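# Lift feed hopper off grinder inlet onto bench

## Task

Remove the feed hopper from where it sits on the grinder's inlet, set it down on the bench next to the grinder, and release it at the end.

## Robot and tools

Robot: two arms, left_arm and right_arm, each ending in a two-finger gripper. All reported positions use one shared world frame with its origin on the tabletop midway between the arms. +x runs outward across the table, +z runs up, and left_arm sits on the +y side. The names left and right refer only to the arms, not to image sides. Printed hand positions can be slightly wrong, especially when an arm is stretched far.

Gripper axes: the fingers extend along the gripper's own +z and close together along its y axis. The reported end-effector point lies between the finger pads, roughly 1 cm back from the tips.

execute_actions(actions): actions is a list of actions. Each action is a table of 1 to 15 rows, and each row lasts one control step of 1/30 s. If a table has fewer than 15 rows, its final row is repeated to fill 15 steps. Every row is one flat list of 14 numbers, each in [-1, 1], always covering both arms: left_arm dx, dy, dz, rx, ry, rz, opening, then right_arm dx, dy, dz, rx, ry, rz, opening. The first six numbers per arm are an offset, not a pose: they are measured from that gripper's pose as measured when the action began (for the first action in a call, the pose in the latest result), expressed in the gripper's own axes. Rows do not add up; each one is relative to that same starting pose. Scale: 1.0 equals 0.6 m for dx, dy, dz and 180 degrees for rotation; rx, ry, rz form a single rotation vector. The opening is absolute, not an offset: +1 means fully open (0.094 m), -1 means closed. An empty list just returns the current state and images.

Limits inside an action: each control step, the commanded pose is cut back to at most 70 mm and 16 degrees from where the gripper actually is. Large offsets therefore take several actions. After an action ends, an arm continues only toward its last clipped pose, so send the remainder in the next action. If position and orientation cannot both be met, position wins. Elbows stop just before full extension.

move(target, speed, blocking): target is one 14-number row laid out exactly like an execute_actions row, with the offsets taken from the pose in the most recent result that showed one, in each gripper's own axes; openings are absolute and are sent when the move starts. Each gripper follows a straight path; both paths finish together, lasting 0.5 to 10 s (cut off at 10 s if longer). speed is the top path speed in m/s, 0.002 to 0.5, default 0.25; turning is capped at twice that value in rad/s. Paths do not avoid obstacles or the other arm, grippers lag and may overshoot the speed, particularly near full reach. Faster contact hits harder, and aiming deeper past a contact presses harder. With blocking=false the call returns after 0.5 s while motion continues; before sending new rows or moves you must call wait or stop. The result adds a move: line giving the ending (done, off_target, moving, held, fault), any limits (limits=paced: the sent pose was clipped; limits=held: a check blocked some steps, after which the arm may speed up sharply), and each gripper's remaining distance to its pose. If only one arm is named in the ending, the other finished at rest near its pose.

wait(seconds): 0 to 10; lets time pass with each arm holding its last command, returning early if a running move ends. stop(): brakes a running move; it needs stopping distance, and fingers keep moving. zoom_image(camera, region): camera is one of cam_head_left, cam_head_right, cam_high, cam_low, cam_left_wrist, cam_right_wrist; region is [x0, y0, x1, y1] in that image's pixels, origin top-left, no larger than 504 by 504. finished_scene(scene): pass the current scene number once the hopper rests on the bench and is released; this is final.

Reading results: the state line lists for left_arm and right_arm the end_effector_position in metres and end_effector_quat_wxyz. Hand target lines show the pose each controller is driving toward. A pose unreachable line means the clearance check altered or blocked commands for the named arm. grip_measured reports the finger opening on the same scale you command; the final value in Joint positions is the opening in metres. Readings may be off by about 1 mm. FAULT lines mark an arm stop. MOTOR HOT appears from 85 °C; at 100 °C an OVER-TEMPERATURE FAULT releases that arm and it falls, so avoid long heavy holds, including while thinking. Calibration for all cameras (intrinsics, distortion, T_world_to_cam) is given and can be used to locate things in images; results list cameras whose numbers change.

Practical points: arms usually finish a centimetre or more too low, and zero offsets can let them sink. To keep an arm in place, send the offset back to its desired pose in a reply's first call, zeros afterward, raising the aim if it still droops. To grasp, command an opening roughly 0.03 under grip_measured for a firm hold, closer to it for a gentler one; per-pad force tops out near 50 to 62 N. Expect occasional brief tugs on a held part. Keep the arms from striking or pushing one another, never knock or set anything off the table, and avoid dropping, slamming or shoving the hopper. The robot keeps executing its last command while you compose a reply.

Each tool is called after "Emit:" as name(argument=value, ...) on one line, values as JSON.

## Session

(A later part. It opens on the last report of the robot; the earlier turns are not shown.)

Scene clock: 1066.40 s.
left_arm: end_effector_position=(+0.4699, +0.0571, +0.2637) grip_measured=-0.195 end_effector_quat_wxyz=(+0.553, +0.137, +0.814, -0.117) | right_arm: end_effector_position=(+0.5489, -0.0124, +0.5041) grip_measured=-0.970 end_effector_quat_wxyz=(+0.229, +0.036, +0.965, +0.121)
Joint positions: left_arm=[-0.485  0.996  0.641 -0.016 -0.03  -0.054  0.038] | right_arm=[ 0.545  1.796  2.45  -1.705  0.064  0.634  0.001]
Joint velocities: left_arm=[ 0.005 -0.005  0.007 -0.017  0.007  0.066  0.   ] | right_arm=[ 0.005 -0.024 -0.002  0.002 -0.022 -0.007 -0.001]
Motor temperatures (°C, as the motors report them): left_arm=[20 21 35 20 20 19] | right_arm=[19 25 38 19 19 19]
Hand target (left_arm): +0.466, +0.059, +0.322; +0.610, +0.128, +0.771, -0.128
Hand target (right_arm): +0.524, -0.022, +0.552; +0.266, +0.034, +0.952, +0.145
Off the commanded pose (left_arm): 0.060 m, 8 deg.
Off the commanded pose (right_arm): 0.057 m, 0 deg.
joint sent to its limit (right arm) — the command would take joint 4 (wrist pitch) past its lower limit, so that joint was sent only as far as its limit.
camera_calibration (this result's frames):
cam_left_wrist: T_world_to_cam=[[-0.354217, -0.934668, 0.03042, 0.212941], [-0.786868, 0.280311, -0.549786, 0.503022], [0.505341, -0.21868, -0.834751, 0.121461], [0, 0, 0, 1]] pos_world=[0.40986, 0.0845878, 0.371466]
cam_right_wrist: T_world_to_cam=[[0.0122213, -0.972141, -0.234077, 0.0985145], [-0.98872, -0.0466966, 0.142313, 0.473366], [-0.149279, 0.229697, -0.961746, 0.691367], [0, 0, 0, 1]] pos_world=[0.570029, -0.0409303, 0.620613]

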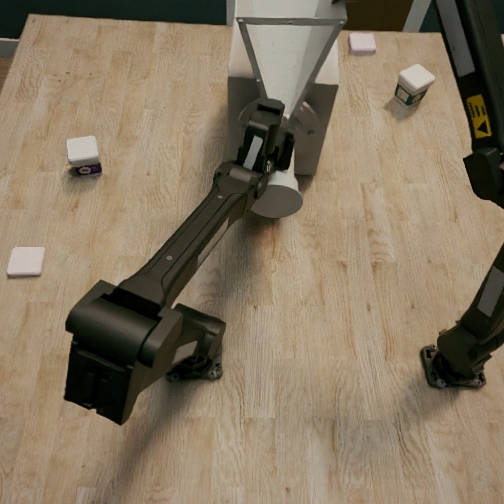

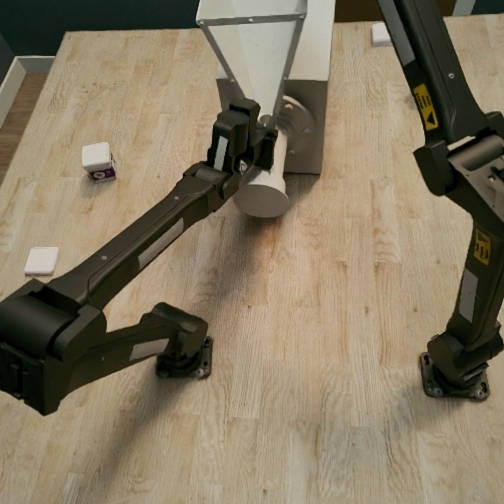

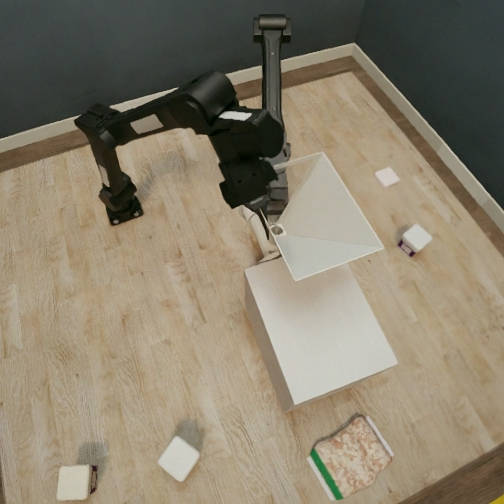

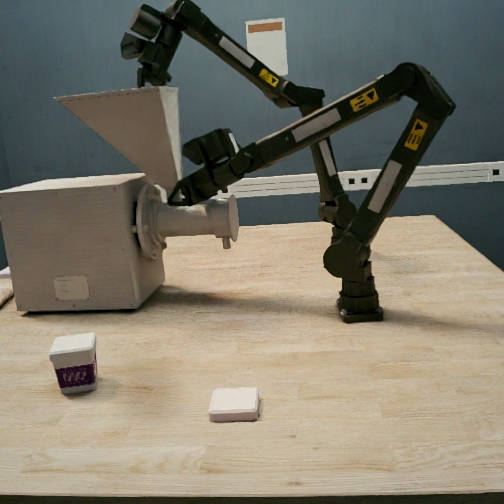

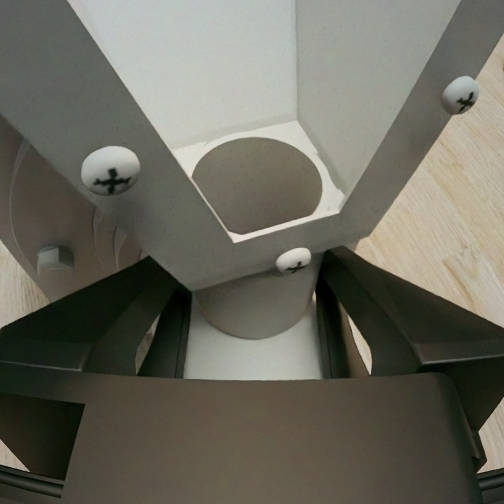

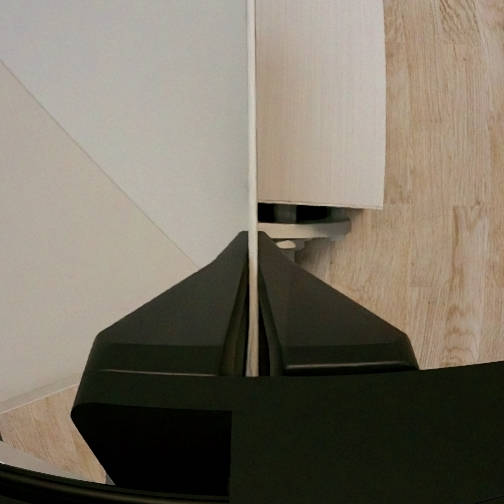

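Emit:
execute_actions(actions=[[[-0.0233,-0.001,-0.009,0,-0.06,0,-0.45, -0.0072,0.0042,-0.0144,0,0,0,-1]],[[-0.0233,-0.001,-0.009,0,-0.04,0,-0.45, 0.0373,0.0035,-0.037,0,0,0,-1]]])

Emit:
zoom_image(camera="cam_low", region=[40,60,290,270])

Scene clock: 1120.83 s.
left_arm: end_effector_position=(+0.4693, +0.0571, +0.2709) grip_measured=-0.195 end_effector_quat_wxyz=(+0.629, +0.122, +0.754, -0.140) | right_arm: end_effector_position=(+0.5383, -0.0160, +0.5123) grip_measured=-0.972 end_effector_quat_wxyz=(+0.241, +0.053, +0.961, +0.125)
Joint positions: left_arm=[-0.485  1.009  0.534  0.306 -0.027 -0.063  0.038] | right_arm=[ 0.555  1.747  2.396 -1.676  0.085  0.673  0.001]
Joint velocities: left_arm=[-0.015 -0.005 -0.012  0.017  0.022  0.007  0.   ] | right_arm=[0.005 0.005 0.012 0.002 0.037 0.007 0.   ]
Motor temperatures (°C, as the motors report them): left_arm=[20 22 34 20 20 19] | right_arm=[19 27 39 19 19 19]
Hand target (left_arm): +0.468, +0.058, +0.279; +0.647, +0.118, +0.740, -0.141
Hand target (right_arm): +0.521, -0.013, +0.513; +0.229, +0.039, +0.965, +0.121
Off the commanded pose (left_arm): 0.008 m, 3 deg.
Off the commanded pose (right_arm): 0.018 m, 2 deg.
joint sent to its limit (right arm) — the command would take joint 4 (wrist pitch) past its lower limit, so that joint was sent only as far as its limit.
camera_calibration (this result's frames):
cam_left_wrist: T_world_to_cam=[[-0.361198, -0.931252, 0.0480133, 0.210779], [-0.673136, 0.22476, -0.704536, 0.498231], [0.645309, -0.286797, -0.708043, 0.0316692], [0, 0, 0, 1]] pos_world=[0.391074, 0.0933884, 0.363324]
cam_right_wrist: T_world_to_cam=[[-0.0151197, -0.968293, -0.249359, 0.119579], [-0.992524, -0.015673, 0.121041, 0.475043], [-0.121111, 0.249325, -0.960817, 0.683102], [0, 0, 0, 1]] pos_world=[0.556031, -0.0470809, 0.628654]

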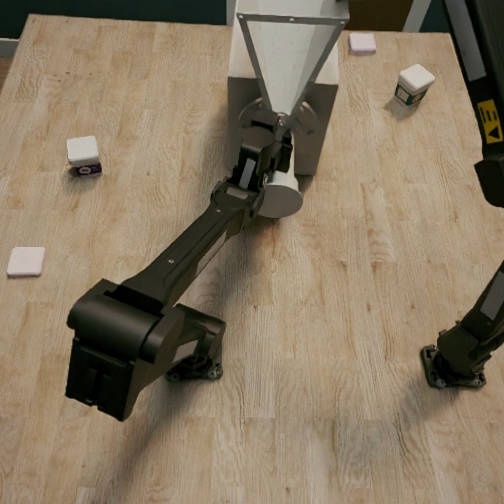

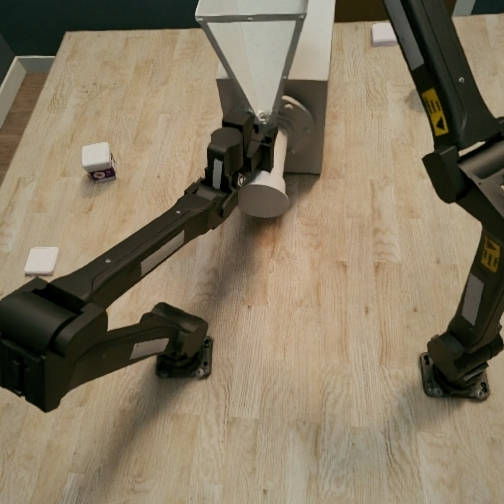

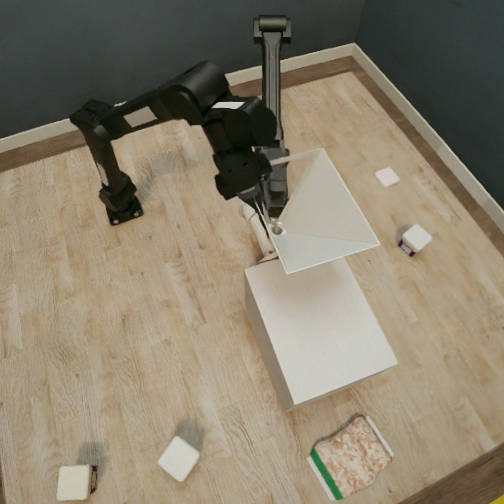

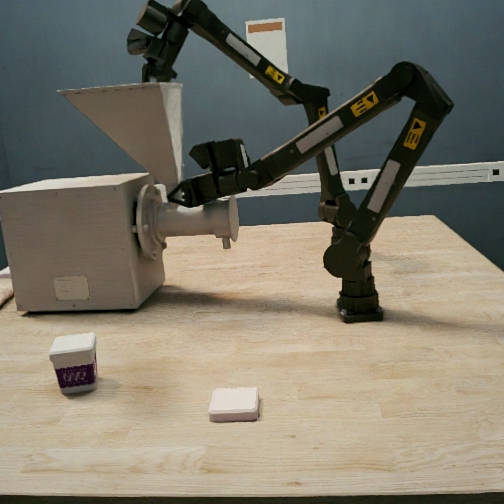

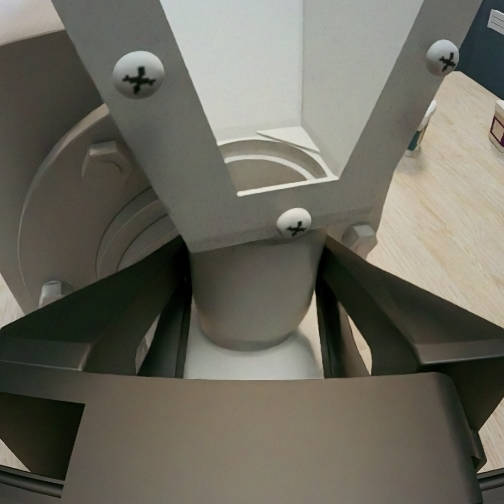

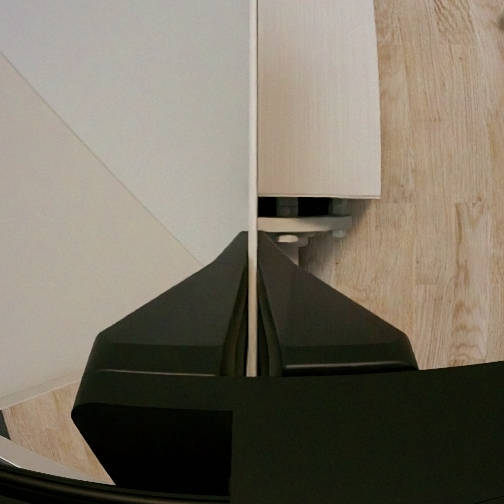

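Region (40, 60, 290, 270) of cam_low's 504x504 image, scaled by 2.016, with more detail than that image has; it fills the top 423 rows of this view, and the rest is white.

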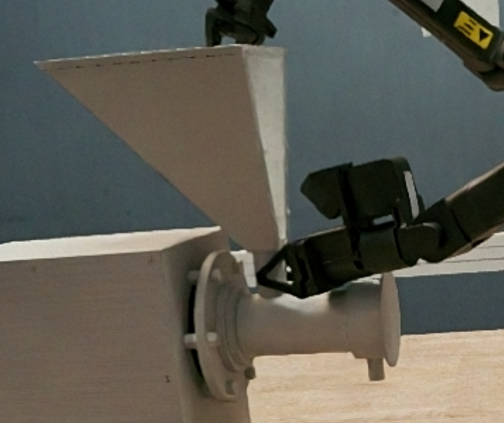

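Emit:
execute_actions(actions=[[[-0.041,-0.0024,-0.007,0,-0.06,0,-0.45, 0.0018,0.002,-0.0492,0,0,0,-1]],[[-0.041,-0.0024,-0.003,0,-0.06,0,-0.45, 0.0018,0.002,-0.0492,0,0,0,-1]]])

Emit:
zoom_image(camera="cam_low", region=[40,60,290,270])

Scene clock: 1132.17 s.
left_arm: end_effector_position=(+0.4684, +0.0580, +0.2945) grip_measured=-0.195 end_effector_quat_wxyz=(+0.719, +0.111, +0.668, -0.156) | right_arm: end_effector_position=(+0.5312, -0.0258, +0.5328) grip_measured=-0.972 end_effector_quat_wxyz=(+0.257, +0.080, +0.954, +0.134)
Joint positions: left_arm=[-0.485  1.078  0.458  0.702 -0.03  -0.046  0.038] | right_arm=[ 0.554  1.722  2.411 -1.679  0.104  0.722  0.001]
Joint velocities: left_arm=[ 0.005  0.005  0.002  0.002 -0.037 -0.007 -0.001] | right_arm=[-0.005  0.005  0.012 -0.022  0.037  0.066  0.   ]
Motor temperatures (°C, as the motors report them): left_arm=[20 21 33 20 20 19] | right_arm=[19 26 38 19 19 19]
Hand target (left_arm): +0.468, +0.058, +0.308; +0.740, +0.100, +0.645, -0.163
Hand target (right_arm): +0.520, -0.026, +0.546; +0.261, +0.066, +0.953, +0.138
Off the commanded pose (left_arm): 0.013 m, 4 deg.
Off the commanded pose (right_arm): 0.018 m, 2 deg.
joint sent to its limit (right arm) — the command would take joint 4 (wrist pitch) past its lower limit, so that joint was sent only as far as its limit.
camera_calibration (this result's frames):
cam_left_wrist: T_world_to_cam=[[-0.369832, -0.928248, 0.0397538, 0.21645], [-0.487029, 0.157249, -0.859113, 0.476315], [0.791219, -0.337089, -0.510239, -0.0744448], [0, 0, 0, 1]] pos_world=[0.370932, 0.100925, 0.362619]
cam_right_wrist: T_world_to_cam=[[-0.0585903, -0.958023, -0.280641, 0.155175], [-0.995155, 0.0338164, 0.0923228, 0.483263], [-0.0789571, 0.28469, -0.955362, 0.679973], [0, 0, 0, 1]] pos_world=[0.543702, -0.061263, 0.648553]

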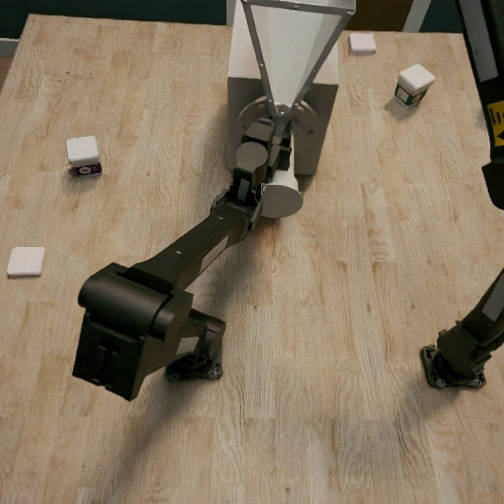

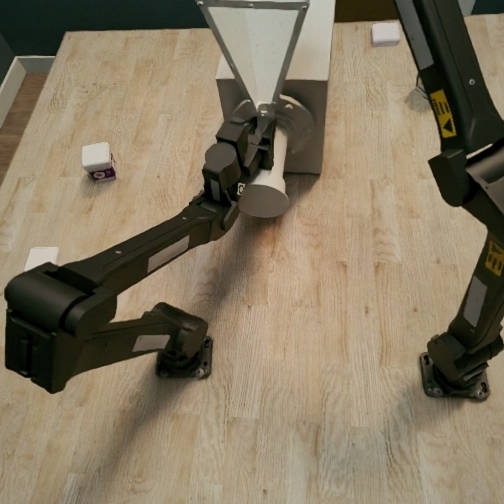

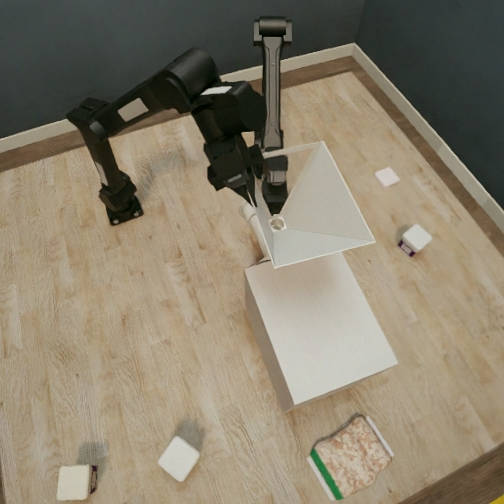

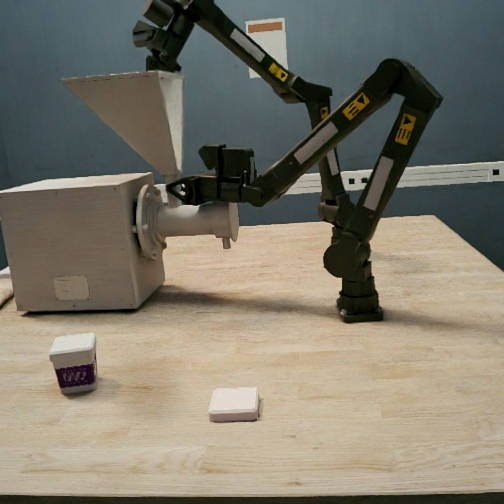

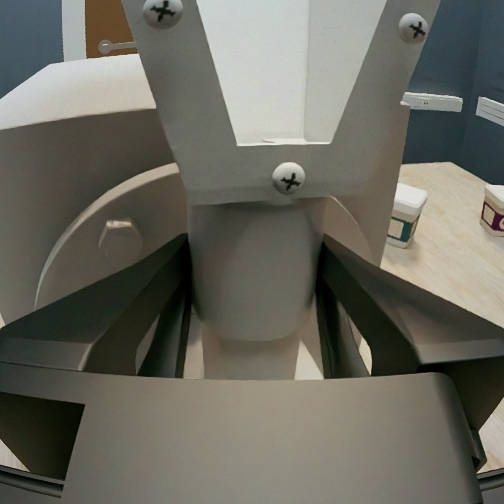

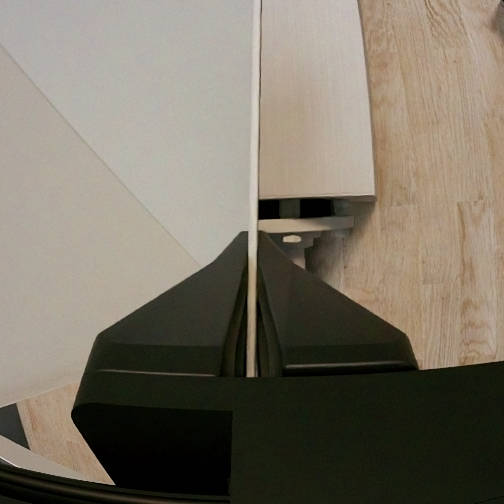

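Region (40, 60, 290, 270) of cam_low's 504x504 image, scaled by 2.016, with more detail than that image has; it fills the top 423 rows of this view, and the rest is white.

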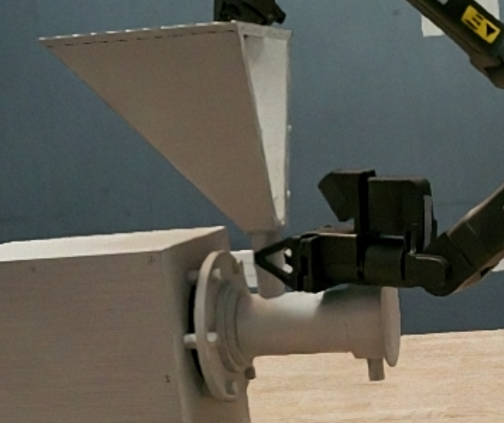

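Emit:
execute_actions(actions=[])

Scene clock: 1152.13 s.
left_arm: end_effector_position=(+0.4684, +0.0580, +0.2945) grip_measured=-0.195 end_effector_quat_wxyz=(+0.719, +0.111, +0.668, -0.156) | right_arm: end_effector_position=(+0.5312, -0.0258, +0.5328) grip_measured=-0.972 end_effector_quat_wxyz=(+0.257, +0.080, +0.954, +0.134)
Joint positions: left_arm=[-0.485  1.078  0.458  0.702 -0.03  -0.046  0.038] | right_arm=[ 0.554  1.722  2.411 -1.679  0.104  0.722  0.001]
Joint velocities: left_arm=[-0.005 -0.005  0.017  0.022 -0.007  0.022 -0.001] | right_arm=[-0.005 -0.005 -0.007  0.007  0.022 -0.022  0.   ]
Motor temperatures (°C, as the motors report them): left_arm=[20 21 32 20 20 19] | right_arm=[19 26 39 19 19 19]
Hand target (left_arm): +0.468, +0.058, +0.308; +0.740, +0.100, +0.645, -0.163
Hand target (right_arm): +0.520, -0.026, +0.546; +0.261, +0.066, +0.953, +0.138
Off the commanded pose (left_arm): 0.013 m, 4 deg.
Off the commanded pose (right_arm): 0.018 m, 2 deg.
camera_calibration (this result's frames):
cam_left_wrist: T_world_to_cam=[[-0.369832, -0.928248, 0.0397538, 0.21645], [-0.487029, 0.157249, -0.859113, 0.476315], [0.791219, -0.337089, -0.510239, -0.0744448], [0, 0, 0, 1]] pos_world=[0.370932, 0.100925, 0.362619]
cam_right_wrist: T_world_to_cam=[[-0.0585903, -0.958023, -0.280641, 0.155175], [-0.995155, 0.0338164, 0.0923228, 0.483263], [-0.0789571, 0.28469, -0.955362, 0.679973], [0, 0, 0, 1]] pos_world=[0.543702, -0.061263, 0.648553]

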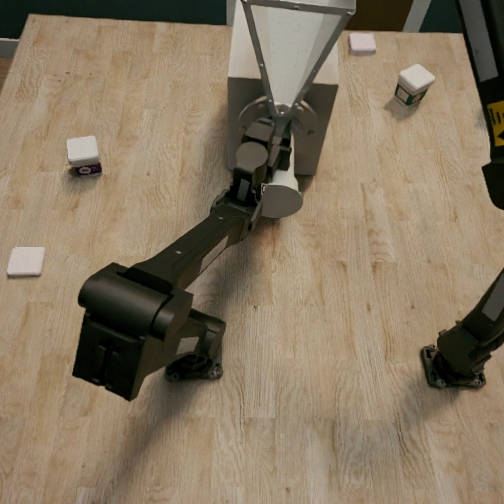

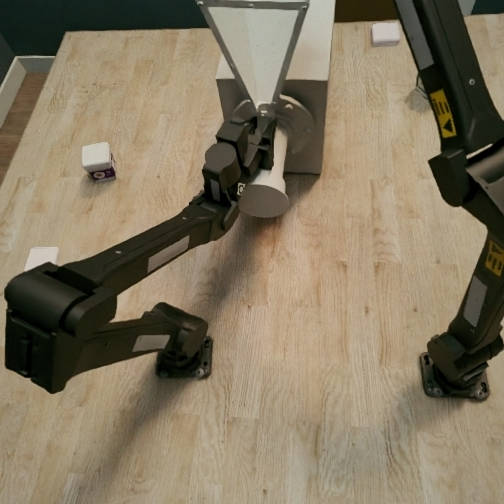

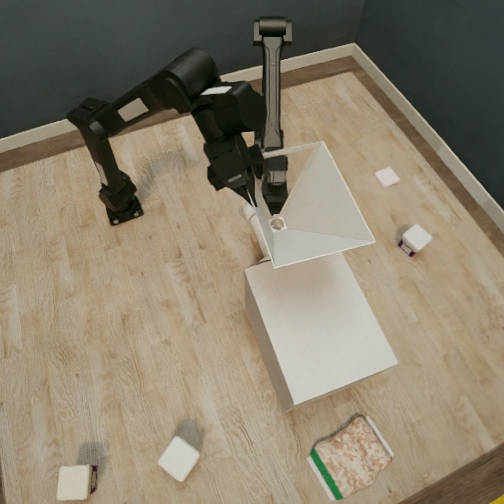

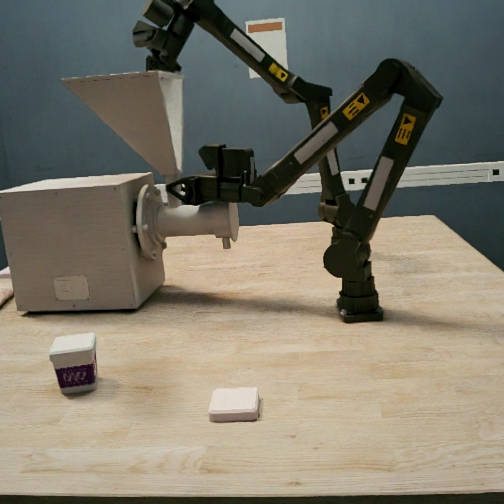

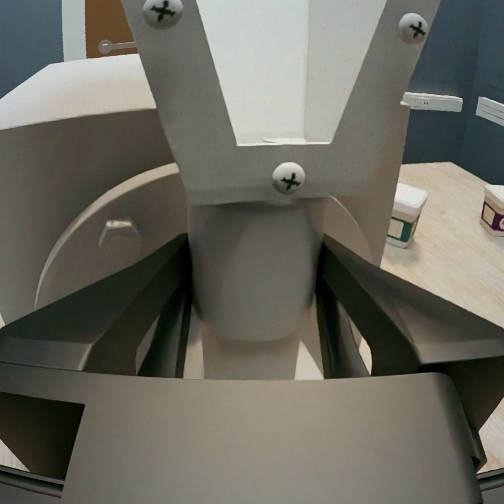

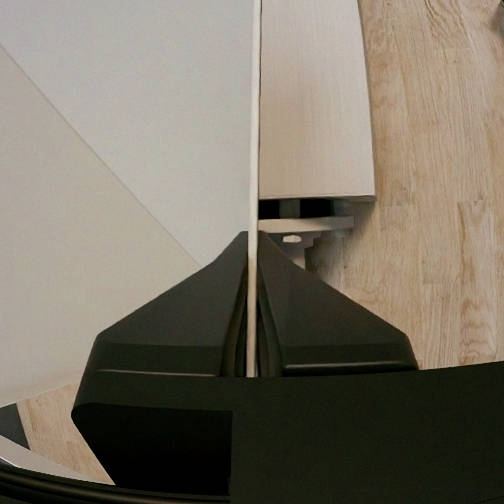

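Emit:
execute_actions(actions=[[[-0.05,-0.0024,0.004,0,-0.03,0,-0.45,-0.0039,0.0048,-0.0562,0,0,0,-1]],[[-0.05,-0.0024,0.004,0,-0.03,0,-0.45,-0.0039,0.0048,-0.0562,0,0,0,-1]],[[-0.05,-0.0024,0.004,0,-0.03,0,-0.45,-0.0039,0.0048,-0.0562,0,0,0,-1]]])

Scene clock: 1170.93 s.
left_arm: end_effector_position=(+0.4683, +0.0579, +0.2947) grip_measured=-0.195 end_effector_quat_wxyz=(+0.720, +0.113, +0.668, -0.154) | right_arm: end_effector_position=(+0.5310, -0.0271, +0.5333) grip_measured=-0.972 end_effector_quat_wxyz=(+0.258, +0.087, +0.953, +0.133)
Joint positions: left_arm=[-0.485  1.078  0.458  0.703 -0.029 -0.041  0.038] | right_arm=[ 0.554  1.721  2.413 -1.682  0.11   0.735  0.001]
Joint velocities: left_arm=[-0.005  0.015  0.012  0.012 -0.037 -0.022 -0.001] | right_arm=[ 0.005 -0.005 -0.007  0.002  0.051  0.007 -0.   ]
Motor temperatures (°C, as the motors report them): left_arm=[20 21 31 20 20 19] | right_arm=[19 26 39 19 19 19]
Hand target (left_arm): +0.467, +0.058, +0.324; +0.749, +0.106, +0.634, -0.160
Hand target (right_arm): +0.515, -0.032, +0.562; +0.275, +0.085, +0.946, +0.146
Off the commanded pose (left_arm): 0.030 m, 5 deg.
Off the commanded pose (right_arm): 0.034 m, 0 deg.
joint sent to its limit (right arm) — the command would take joint 4 (wrist pitch) past its lower limit, so that joint was sent only as far as its limit.
camera_calibration (this result's frames):
cam_left_wrist: T_world_to_cam=[[-0.370227, -0.928304, 0.0343936, 0.21808], [-0.484668, 0.161445, -0.85967, 0.475279], [0.792483, -0.334943, -0.50969, -0.0752168], [0, 0, 0, 1]] pos_world=[0.3707, 0.10052, 0.362746]
cam_right_wrist: T_world_to_cam=[[-0.0722171, -0.956538, -0.282524, 0.162341], [-0.99449, 0.0474769, 0.0934637, 0.482461], [-0.0759882, 0.287717, -0.954696, 0.678999], [0, 0, 0, 1]] pos_world=[0.543122, -0.0629803, 0.649011]

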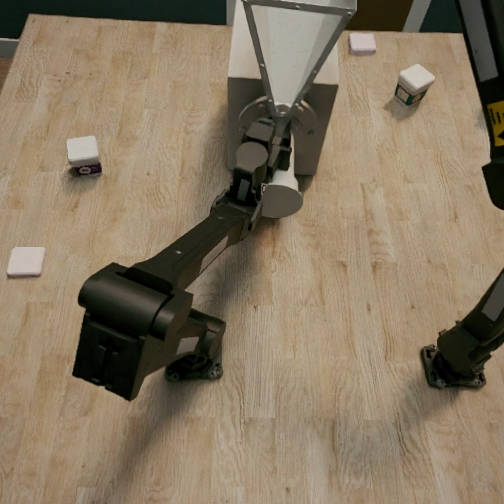

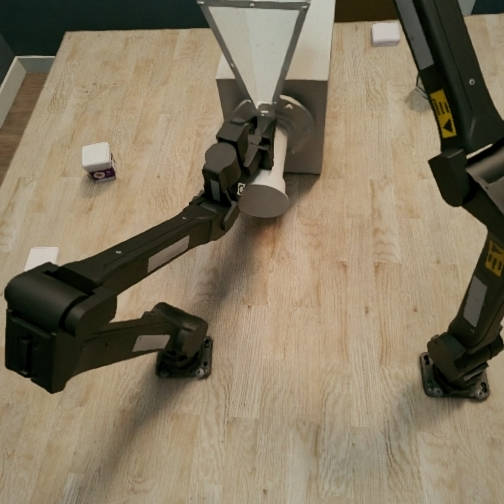

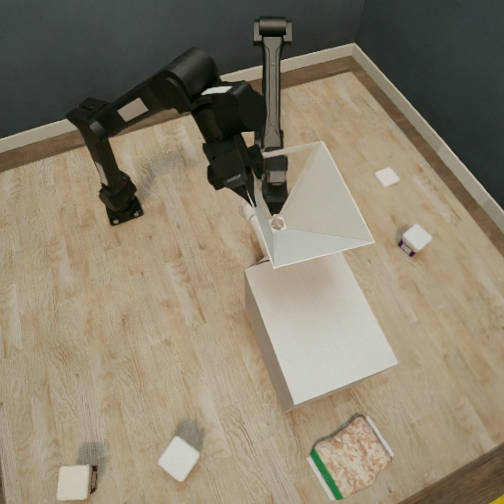

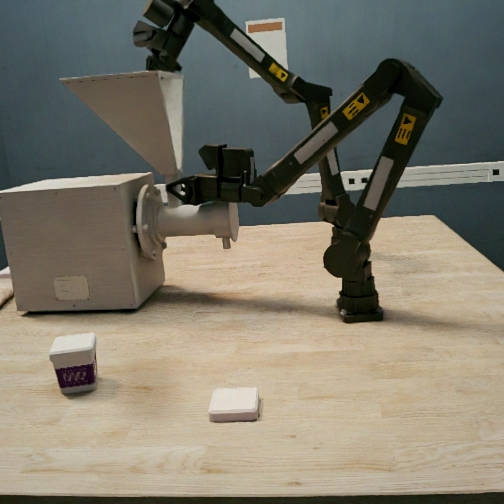

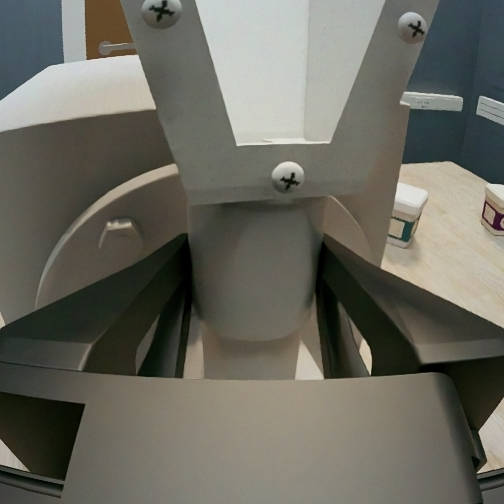

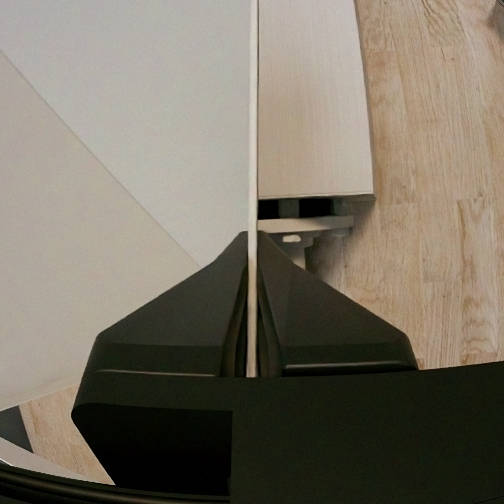

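Emit:
zoom_image(camera="cam_low", region=[40, 60, 290, 270])

Emit:
zoom_image(camera="cam_low", region=[120, 130, 270, 260])

Region (40, 60, 290, 270) of cam_low's 504x504 image, scaled by 2.016, with more detail than that image has; it fills the top 423 rows of this view, and the rest is white.

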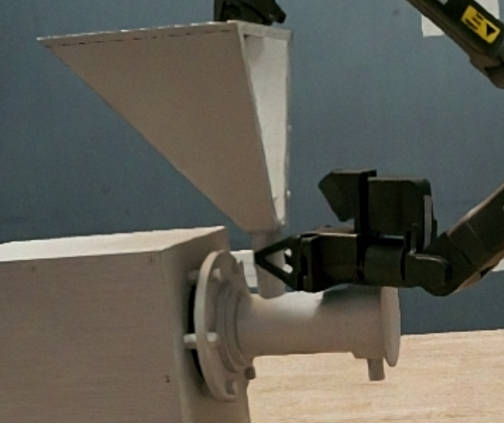

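Region (120, 130, 270, 260) of cam_low's 504x504 image, scaled by 3.360, with more detail than that image has; it fills the top 437 rows of this view, and the rest is white.

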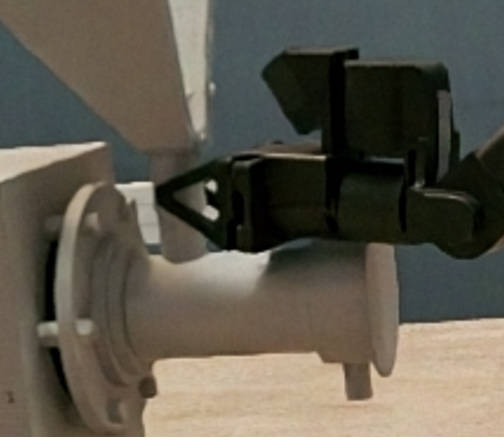

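Emit:
execute_actions(actions=[[[-0.0415,-0.002,0.0035,0,-0.04,0,-0.45,0.0285,-0.0078,-0.049,0,0,0,-1]],[[-0.0415,-0.002,0.0035,0,-0.04,0,-0.45,0.0285,-0.0078,-0.049,0,0,0,-1]],[[-0.0415,-0.002,0.0035,0,-0.04,0,-0.45,0.0285,-0.0078,-0.049,0,0,0,-1]]])

Scene clock: 1230.10 s.
left_arm: end_effector_position=(+0.4620, +0.0573, +0.3190) grip_measured=-0.195 end_effector_quat_wxyz=(+0.778, +0.132, +0.597, -0.145) | right_arm: end_effector_position=(+0.4806, -0.0325, +0.5615) grip_measured=-0.972 end_effector_quat_wxyz=(+0.277, +0.099, +0.945, +0.143)
Joint positions: left_arm=[-0.481  1.13   0.434  0.951 -0.002  0.033  0.038] | right_arm=[ 0.614  1.604  2.33  -1.681  0.16   0.803  0.001]
Joint velocities: left_arm=[ 0.015 -0.005 -0.002 -0.002  0.051 -0.081 -0.   ] | right_arm=[ 0.005 -0.005 -0.012  0.007  0.022  0.037  0.   ]
Motor temperatures (°C, as the motors report them): left_arm=[20 21 32 20 20 19] | right_arm=[19 26 40 19 19 19]
Hand target (left_arm): +0.463, +0.057, +0.334; +0.793, +0.118, +0.578, -0.153
Hand target (right_arm): +0.469, -0.037, +0.564; +0.271, +0.098, +0.947, +0.141
Off the commanded pose (left_arm): 0.015 m, 3 deg.
Off the commanded pose (right_arm): 0.013 m, 1 deg.
joint sent to its limit (right arm) — the command would take joint 4 (wrist pitch) past its lower limit, so that joint was sent only as far as its limit.
camera_calibration (this result's frames):
cam_left_wrist: T_world_to_cam=[[-0.380205, -0.924056, -0.0395532, 0.242302], [-0.31448, 0.169374, -0.934031, 0.43786], [0.869797, -0.342685, -0.354994, -0.142616], [0, 0, 0, 1]] pos_world=[0.35387, 0.100866, 0.367931]
cam_right_wrist: T_world_to_cam=[[-0.0829085, -0.947959, -0.307408, 0.180858], [-0.996056, 0.0690458, 0.0557207, 0.452589], [-0.0315957, 0.310815, -0.949945, 0.680386], [0, 0, 0, 1]] pos_world=[0.487296, -0.0712772, 0.676708]

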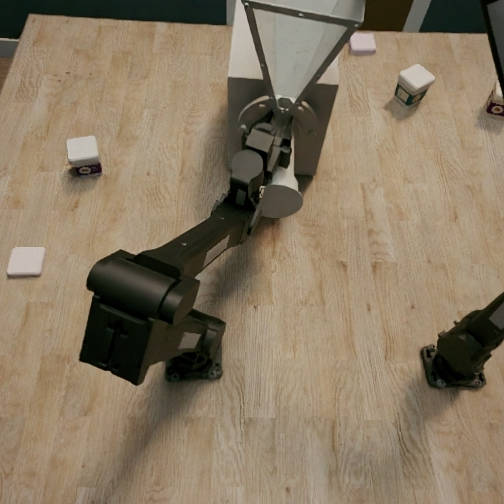

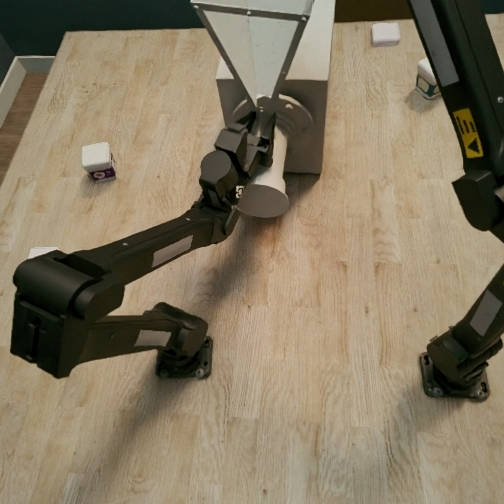

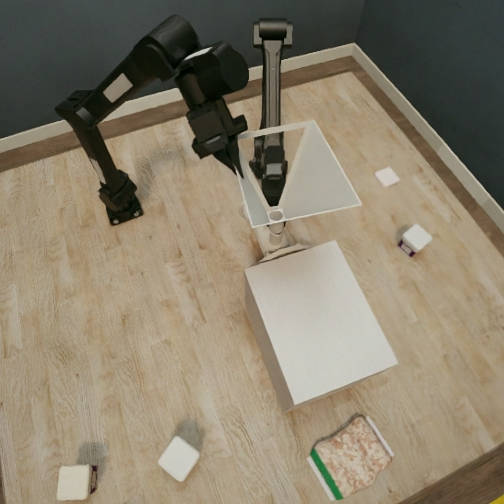

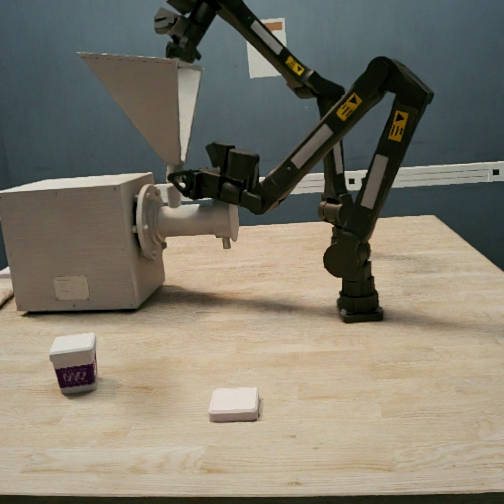

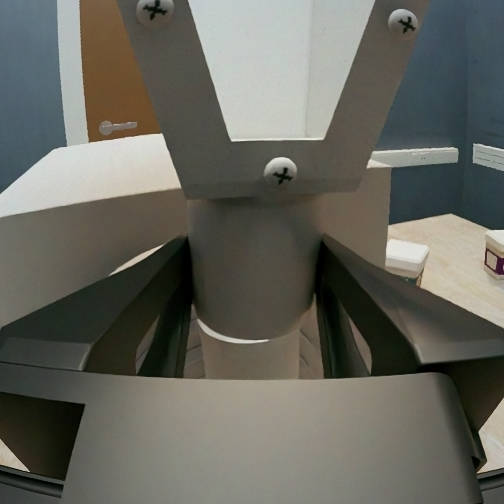

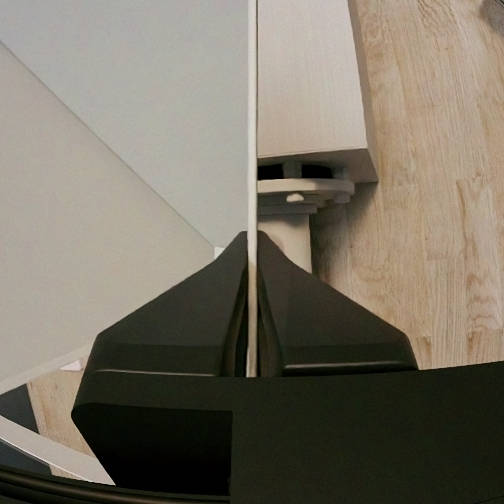

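Emit:
execute_actions(actions=[[[-0.0484,0.0016,0.0126,0,-0.015,0,-0.45,-0.0248,0.0163,-0.0403,0,0,0,-1]],[[-0.0484,0.0016,0.0126,0,-0.015,0,-0.45,-0.0248,0.0163,-0.0403,0,0,0,-1]]])

Scene clock: 1240.43 s.
left_arm: end_effector_position=(+0.4613, +0.0578, +0.3111) grip_measured=-0.195 end_effector_quat_wxyz=(+0.759, +0.129, +0.620, -0.152) | right_arm: end_effector_position=(+0.4900, -0.0265, +0.5556) grip_measured=-0.972 end_effector_quat_wxyz=(+0.271, +0.097, +0.948, +0.134)
Joint positions: left_arm=[-0.481  1.102  0.433  0.869 -0.002  0.008  0.038] | right_arm=[ 0.613  1.647  2.376 -1.705  0.163  0.798  0.001]
Joint velocities: left_arm=[-0.005  0.024  0.017  0.002 -0.051 -0.007  0.   ] | right_arm=[-0.015 -0.024 -0.017 -0.012  0.022 -0.007 -0.   ]
Motor temperatures (°C, as the motors report them): left_arm=[20 21 31 20 20 19] | right_arm=[19 26 39 19 19 19]
Hand target (left_arm): +0.461, +0.058, +0.344; +0.781, +0.128, +0.592, -0.152
Hand target (right_arm): +0.485, -0.030, +0.586; +0.296, +0.094, +0.937, +0.157
Off the commanded pose (left_arm): 0.033 m, 4 deg.
Off the commanded pose (right_arm): 0.033 m, 0 deg.
joint sent to its limit (right arm) — the command would take joint 4 (wrist pitch) past its lower limit, so that joint was sent only as far as its limit.
camera_calibration (this result's frames):
cam_left_wrist: T_world_to_cam=[[-0.386676, -0.922078, -0.01594, 0.237697], [-0.368693, 0.170409, -0.913798, 0.448839], [0.845309, -0.347466, -0.405857, -0.117267], [0, 0, 0, 1]] pos_world=[0.356522, 0.101942, 0.366343]
cam_right_wrist: T_world_to_cam=[[-0.0860263, -0.953174, -0.28993, 0.177187], [-0.99525, 0.0689023, 0.0687813, 0.454307], [-0.0455837, 0.29447, -0.954573, 0.682224], [0, 0, 0, 1]] pos_world=[0.49849, -0.0633067, 0.671356]

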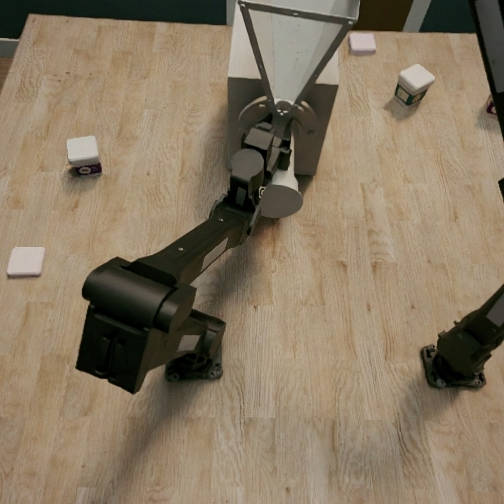

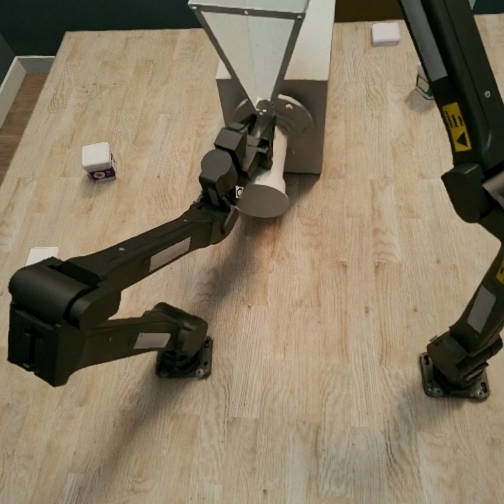

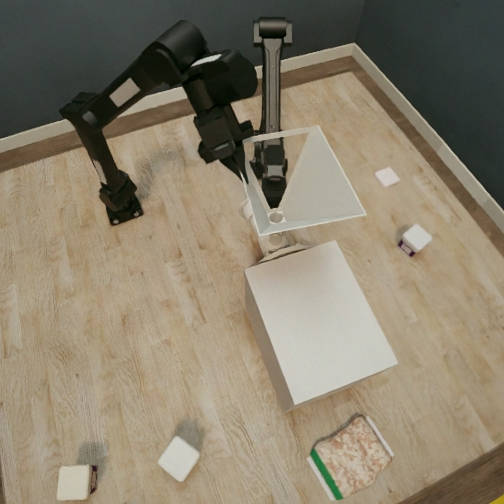

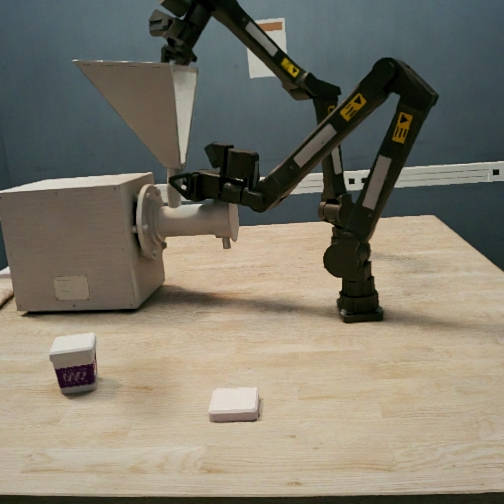

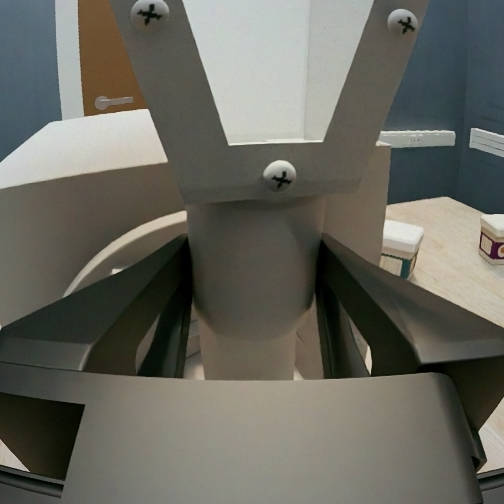

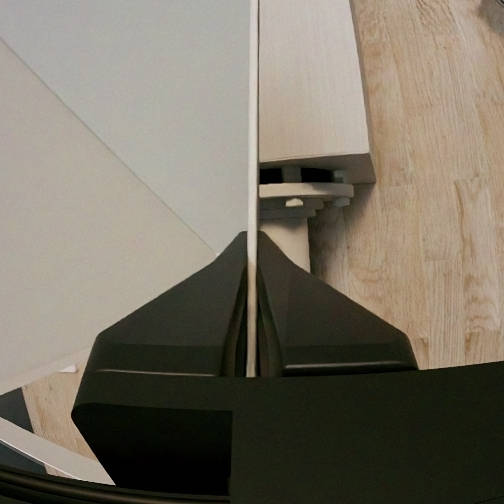

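Emit:
execute_actions(actions=[[[-0.0408,0.0003,0.0083,0,-0.04,0,-0.45,0.0265,-0.0088,-0.0497,0,0,0,-1]],[[-0.0408,0.0003,0.0083,0,-0.04,0,-0.45,0.0265,-0.0088,-0.0497,0,0,0,-1]],[[-0.049,0.0004,0.012,0,-0.03,0,-0.45,-0.0057,0.0047,-0.056,0,0,0,-1]],[[-0.049,0.0004,0.012,0,-0.02,0,-0.45,-0.0057,0.0047,-0.056,0,0,0,-1]],[[-0.049,0.0004,0.012,0,-0.02,0,-0.45,-0.0057,0.0047,-0.056,0,0,0,-1]]])

Scene clock: 1256.20 s.
left_arm: end_effector_position=(+0.4499, +0.0540, +0.3284) grip_measured=-0.195 end_effector_quat_wxyz=(+0.797, +0.146, +0.564, -0.160) | right_arm: end_effector_position=(+0.4463, -0.0329, +0.5736) grip_measured=-0.972 end_effector_quat_wxyz=(+0.291, +0.107, +0.941, +0.137)
Joint positions: left_arm=[-0.48   1.138  0.412  1.055  0.047  0.039  0.038] | right_arm=[ 0.678  1.542  2.288 -1.697  0.23   0.862  0.001]
Joint velocities: left_arm=[ 0.005  0.005 -0.007 -0.012 -0.022 -0.095  0.   ] | right_arm=[ 0.005 -0.024  0.002 -0.002  0.037 -0.007  0.   ]
Motor temperatures (°C, as the motors report them): left_arm=[20 21 32 20 20 19] | right_arm=[19 25 40 19 19 19]
Hand target (left_arm): +0.446, +0.055, +0.359; +0.818, +0.139, +0.535, -0.163
Hand target (right_arm): +0.430, -0.039, +0.601; +0.310, +0.101, +0.932, +0.157
Off the commanded pose (left_arm): 0.031 m, 4 deg.
Off the commanded pose (right_arm): 0.034 m, 0 deg.
joint sent to its limit (right arm) — the command would take joint 4 (wrist pitch) past its lower limit, so that joint was sent only as far as its limit.
camera_calibration (this result's frames):
cam_left_wrist: T_world_to_cam=[[-0.415988, -0.907408, -0.0597139, 0.256881], [-0.235663, 0.170992, -0.956674, 0.415291], [0.878303, -0.383892, -0.284973, -0.154566], [0, 0, 0, 1]] pos_world=[0.340484, 0.102747, 0.36859]
cam_right_wrist: T_world_to_cam=[[-0.097441, -0.948584, -0.301154, 0.184242], [-0.995241, 0.0929636, 0.0291993, 0.433446], [0.000298395, 0.302567, -0.953128, 0.678217], [0, 0, 0, 1]] pos_world=[0.449134, -0.0707312, 0.689257]

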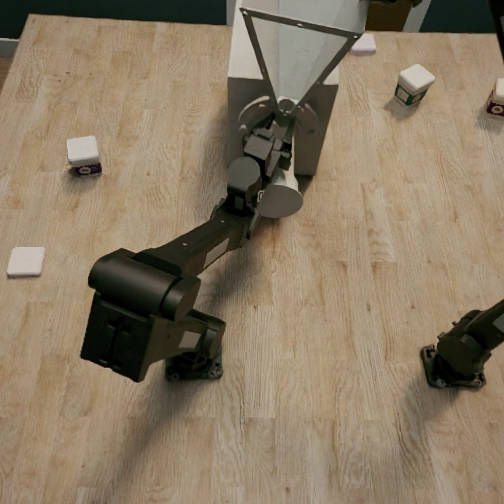

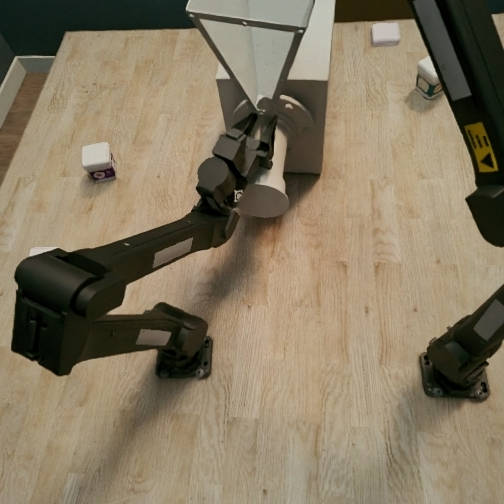

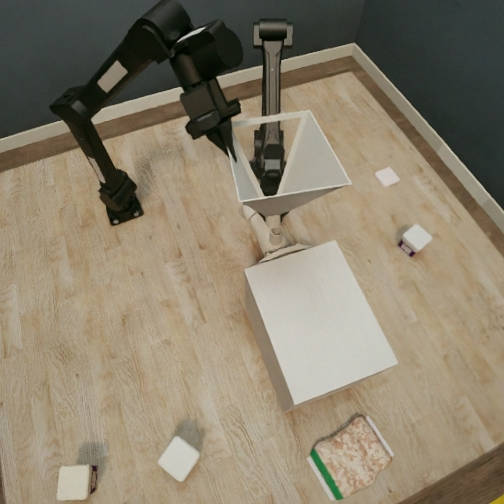

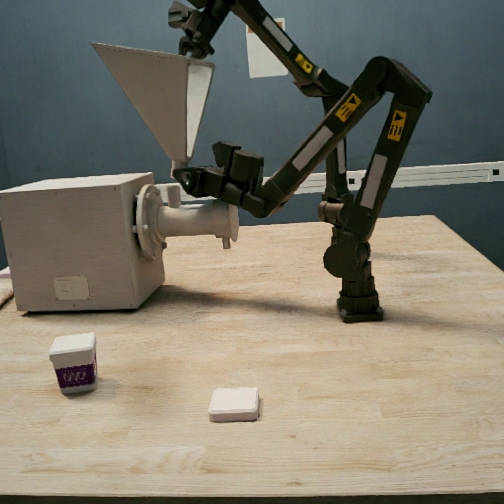

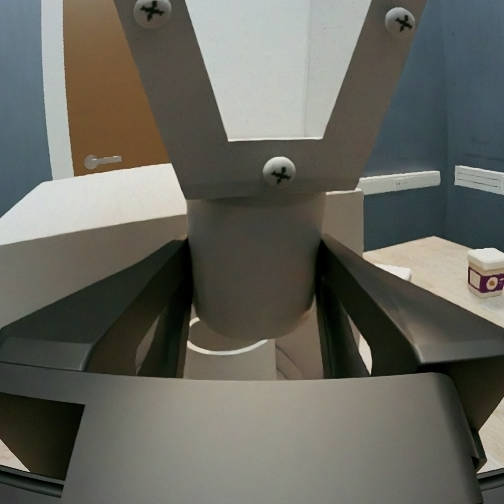

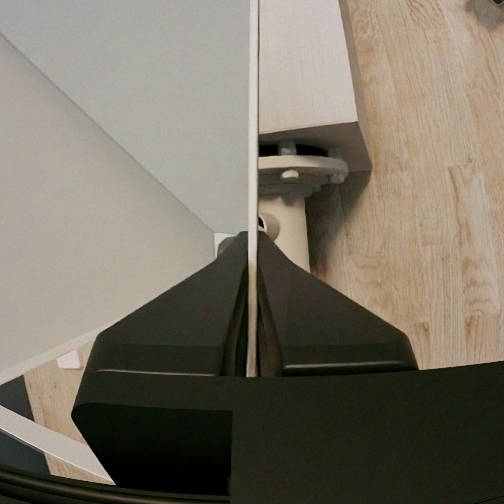

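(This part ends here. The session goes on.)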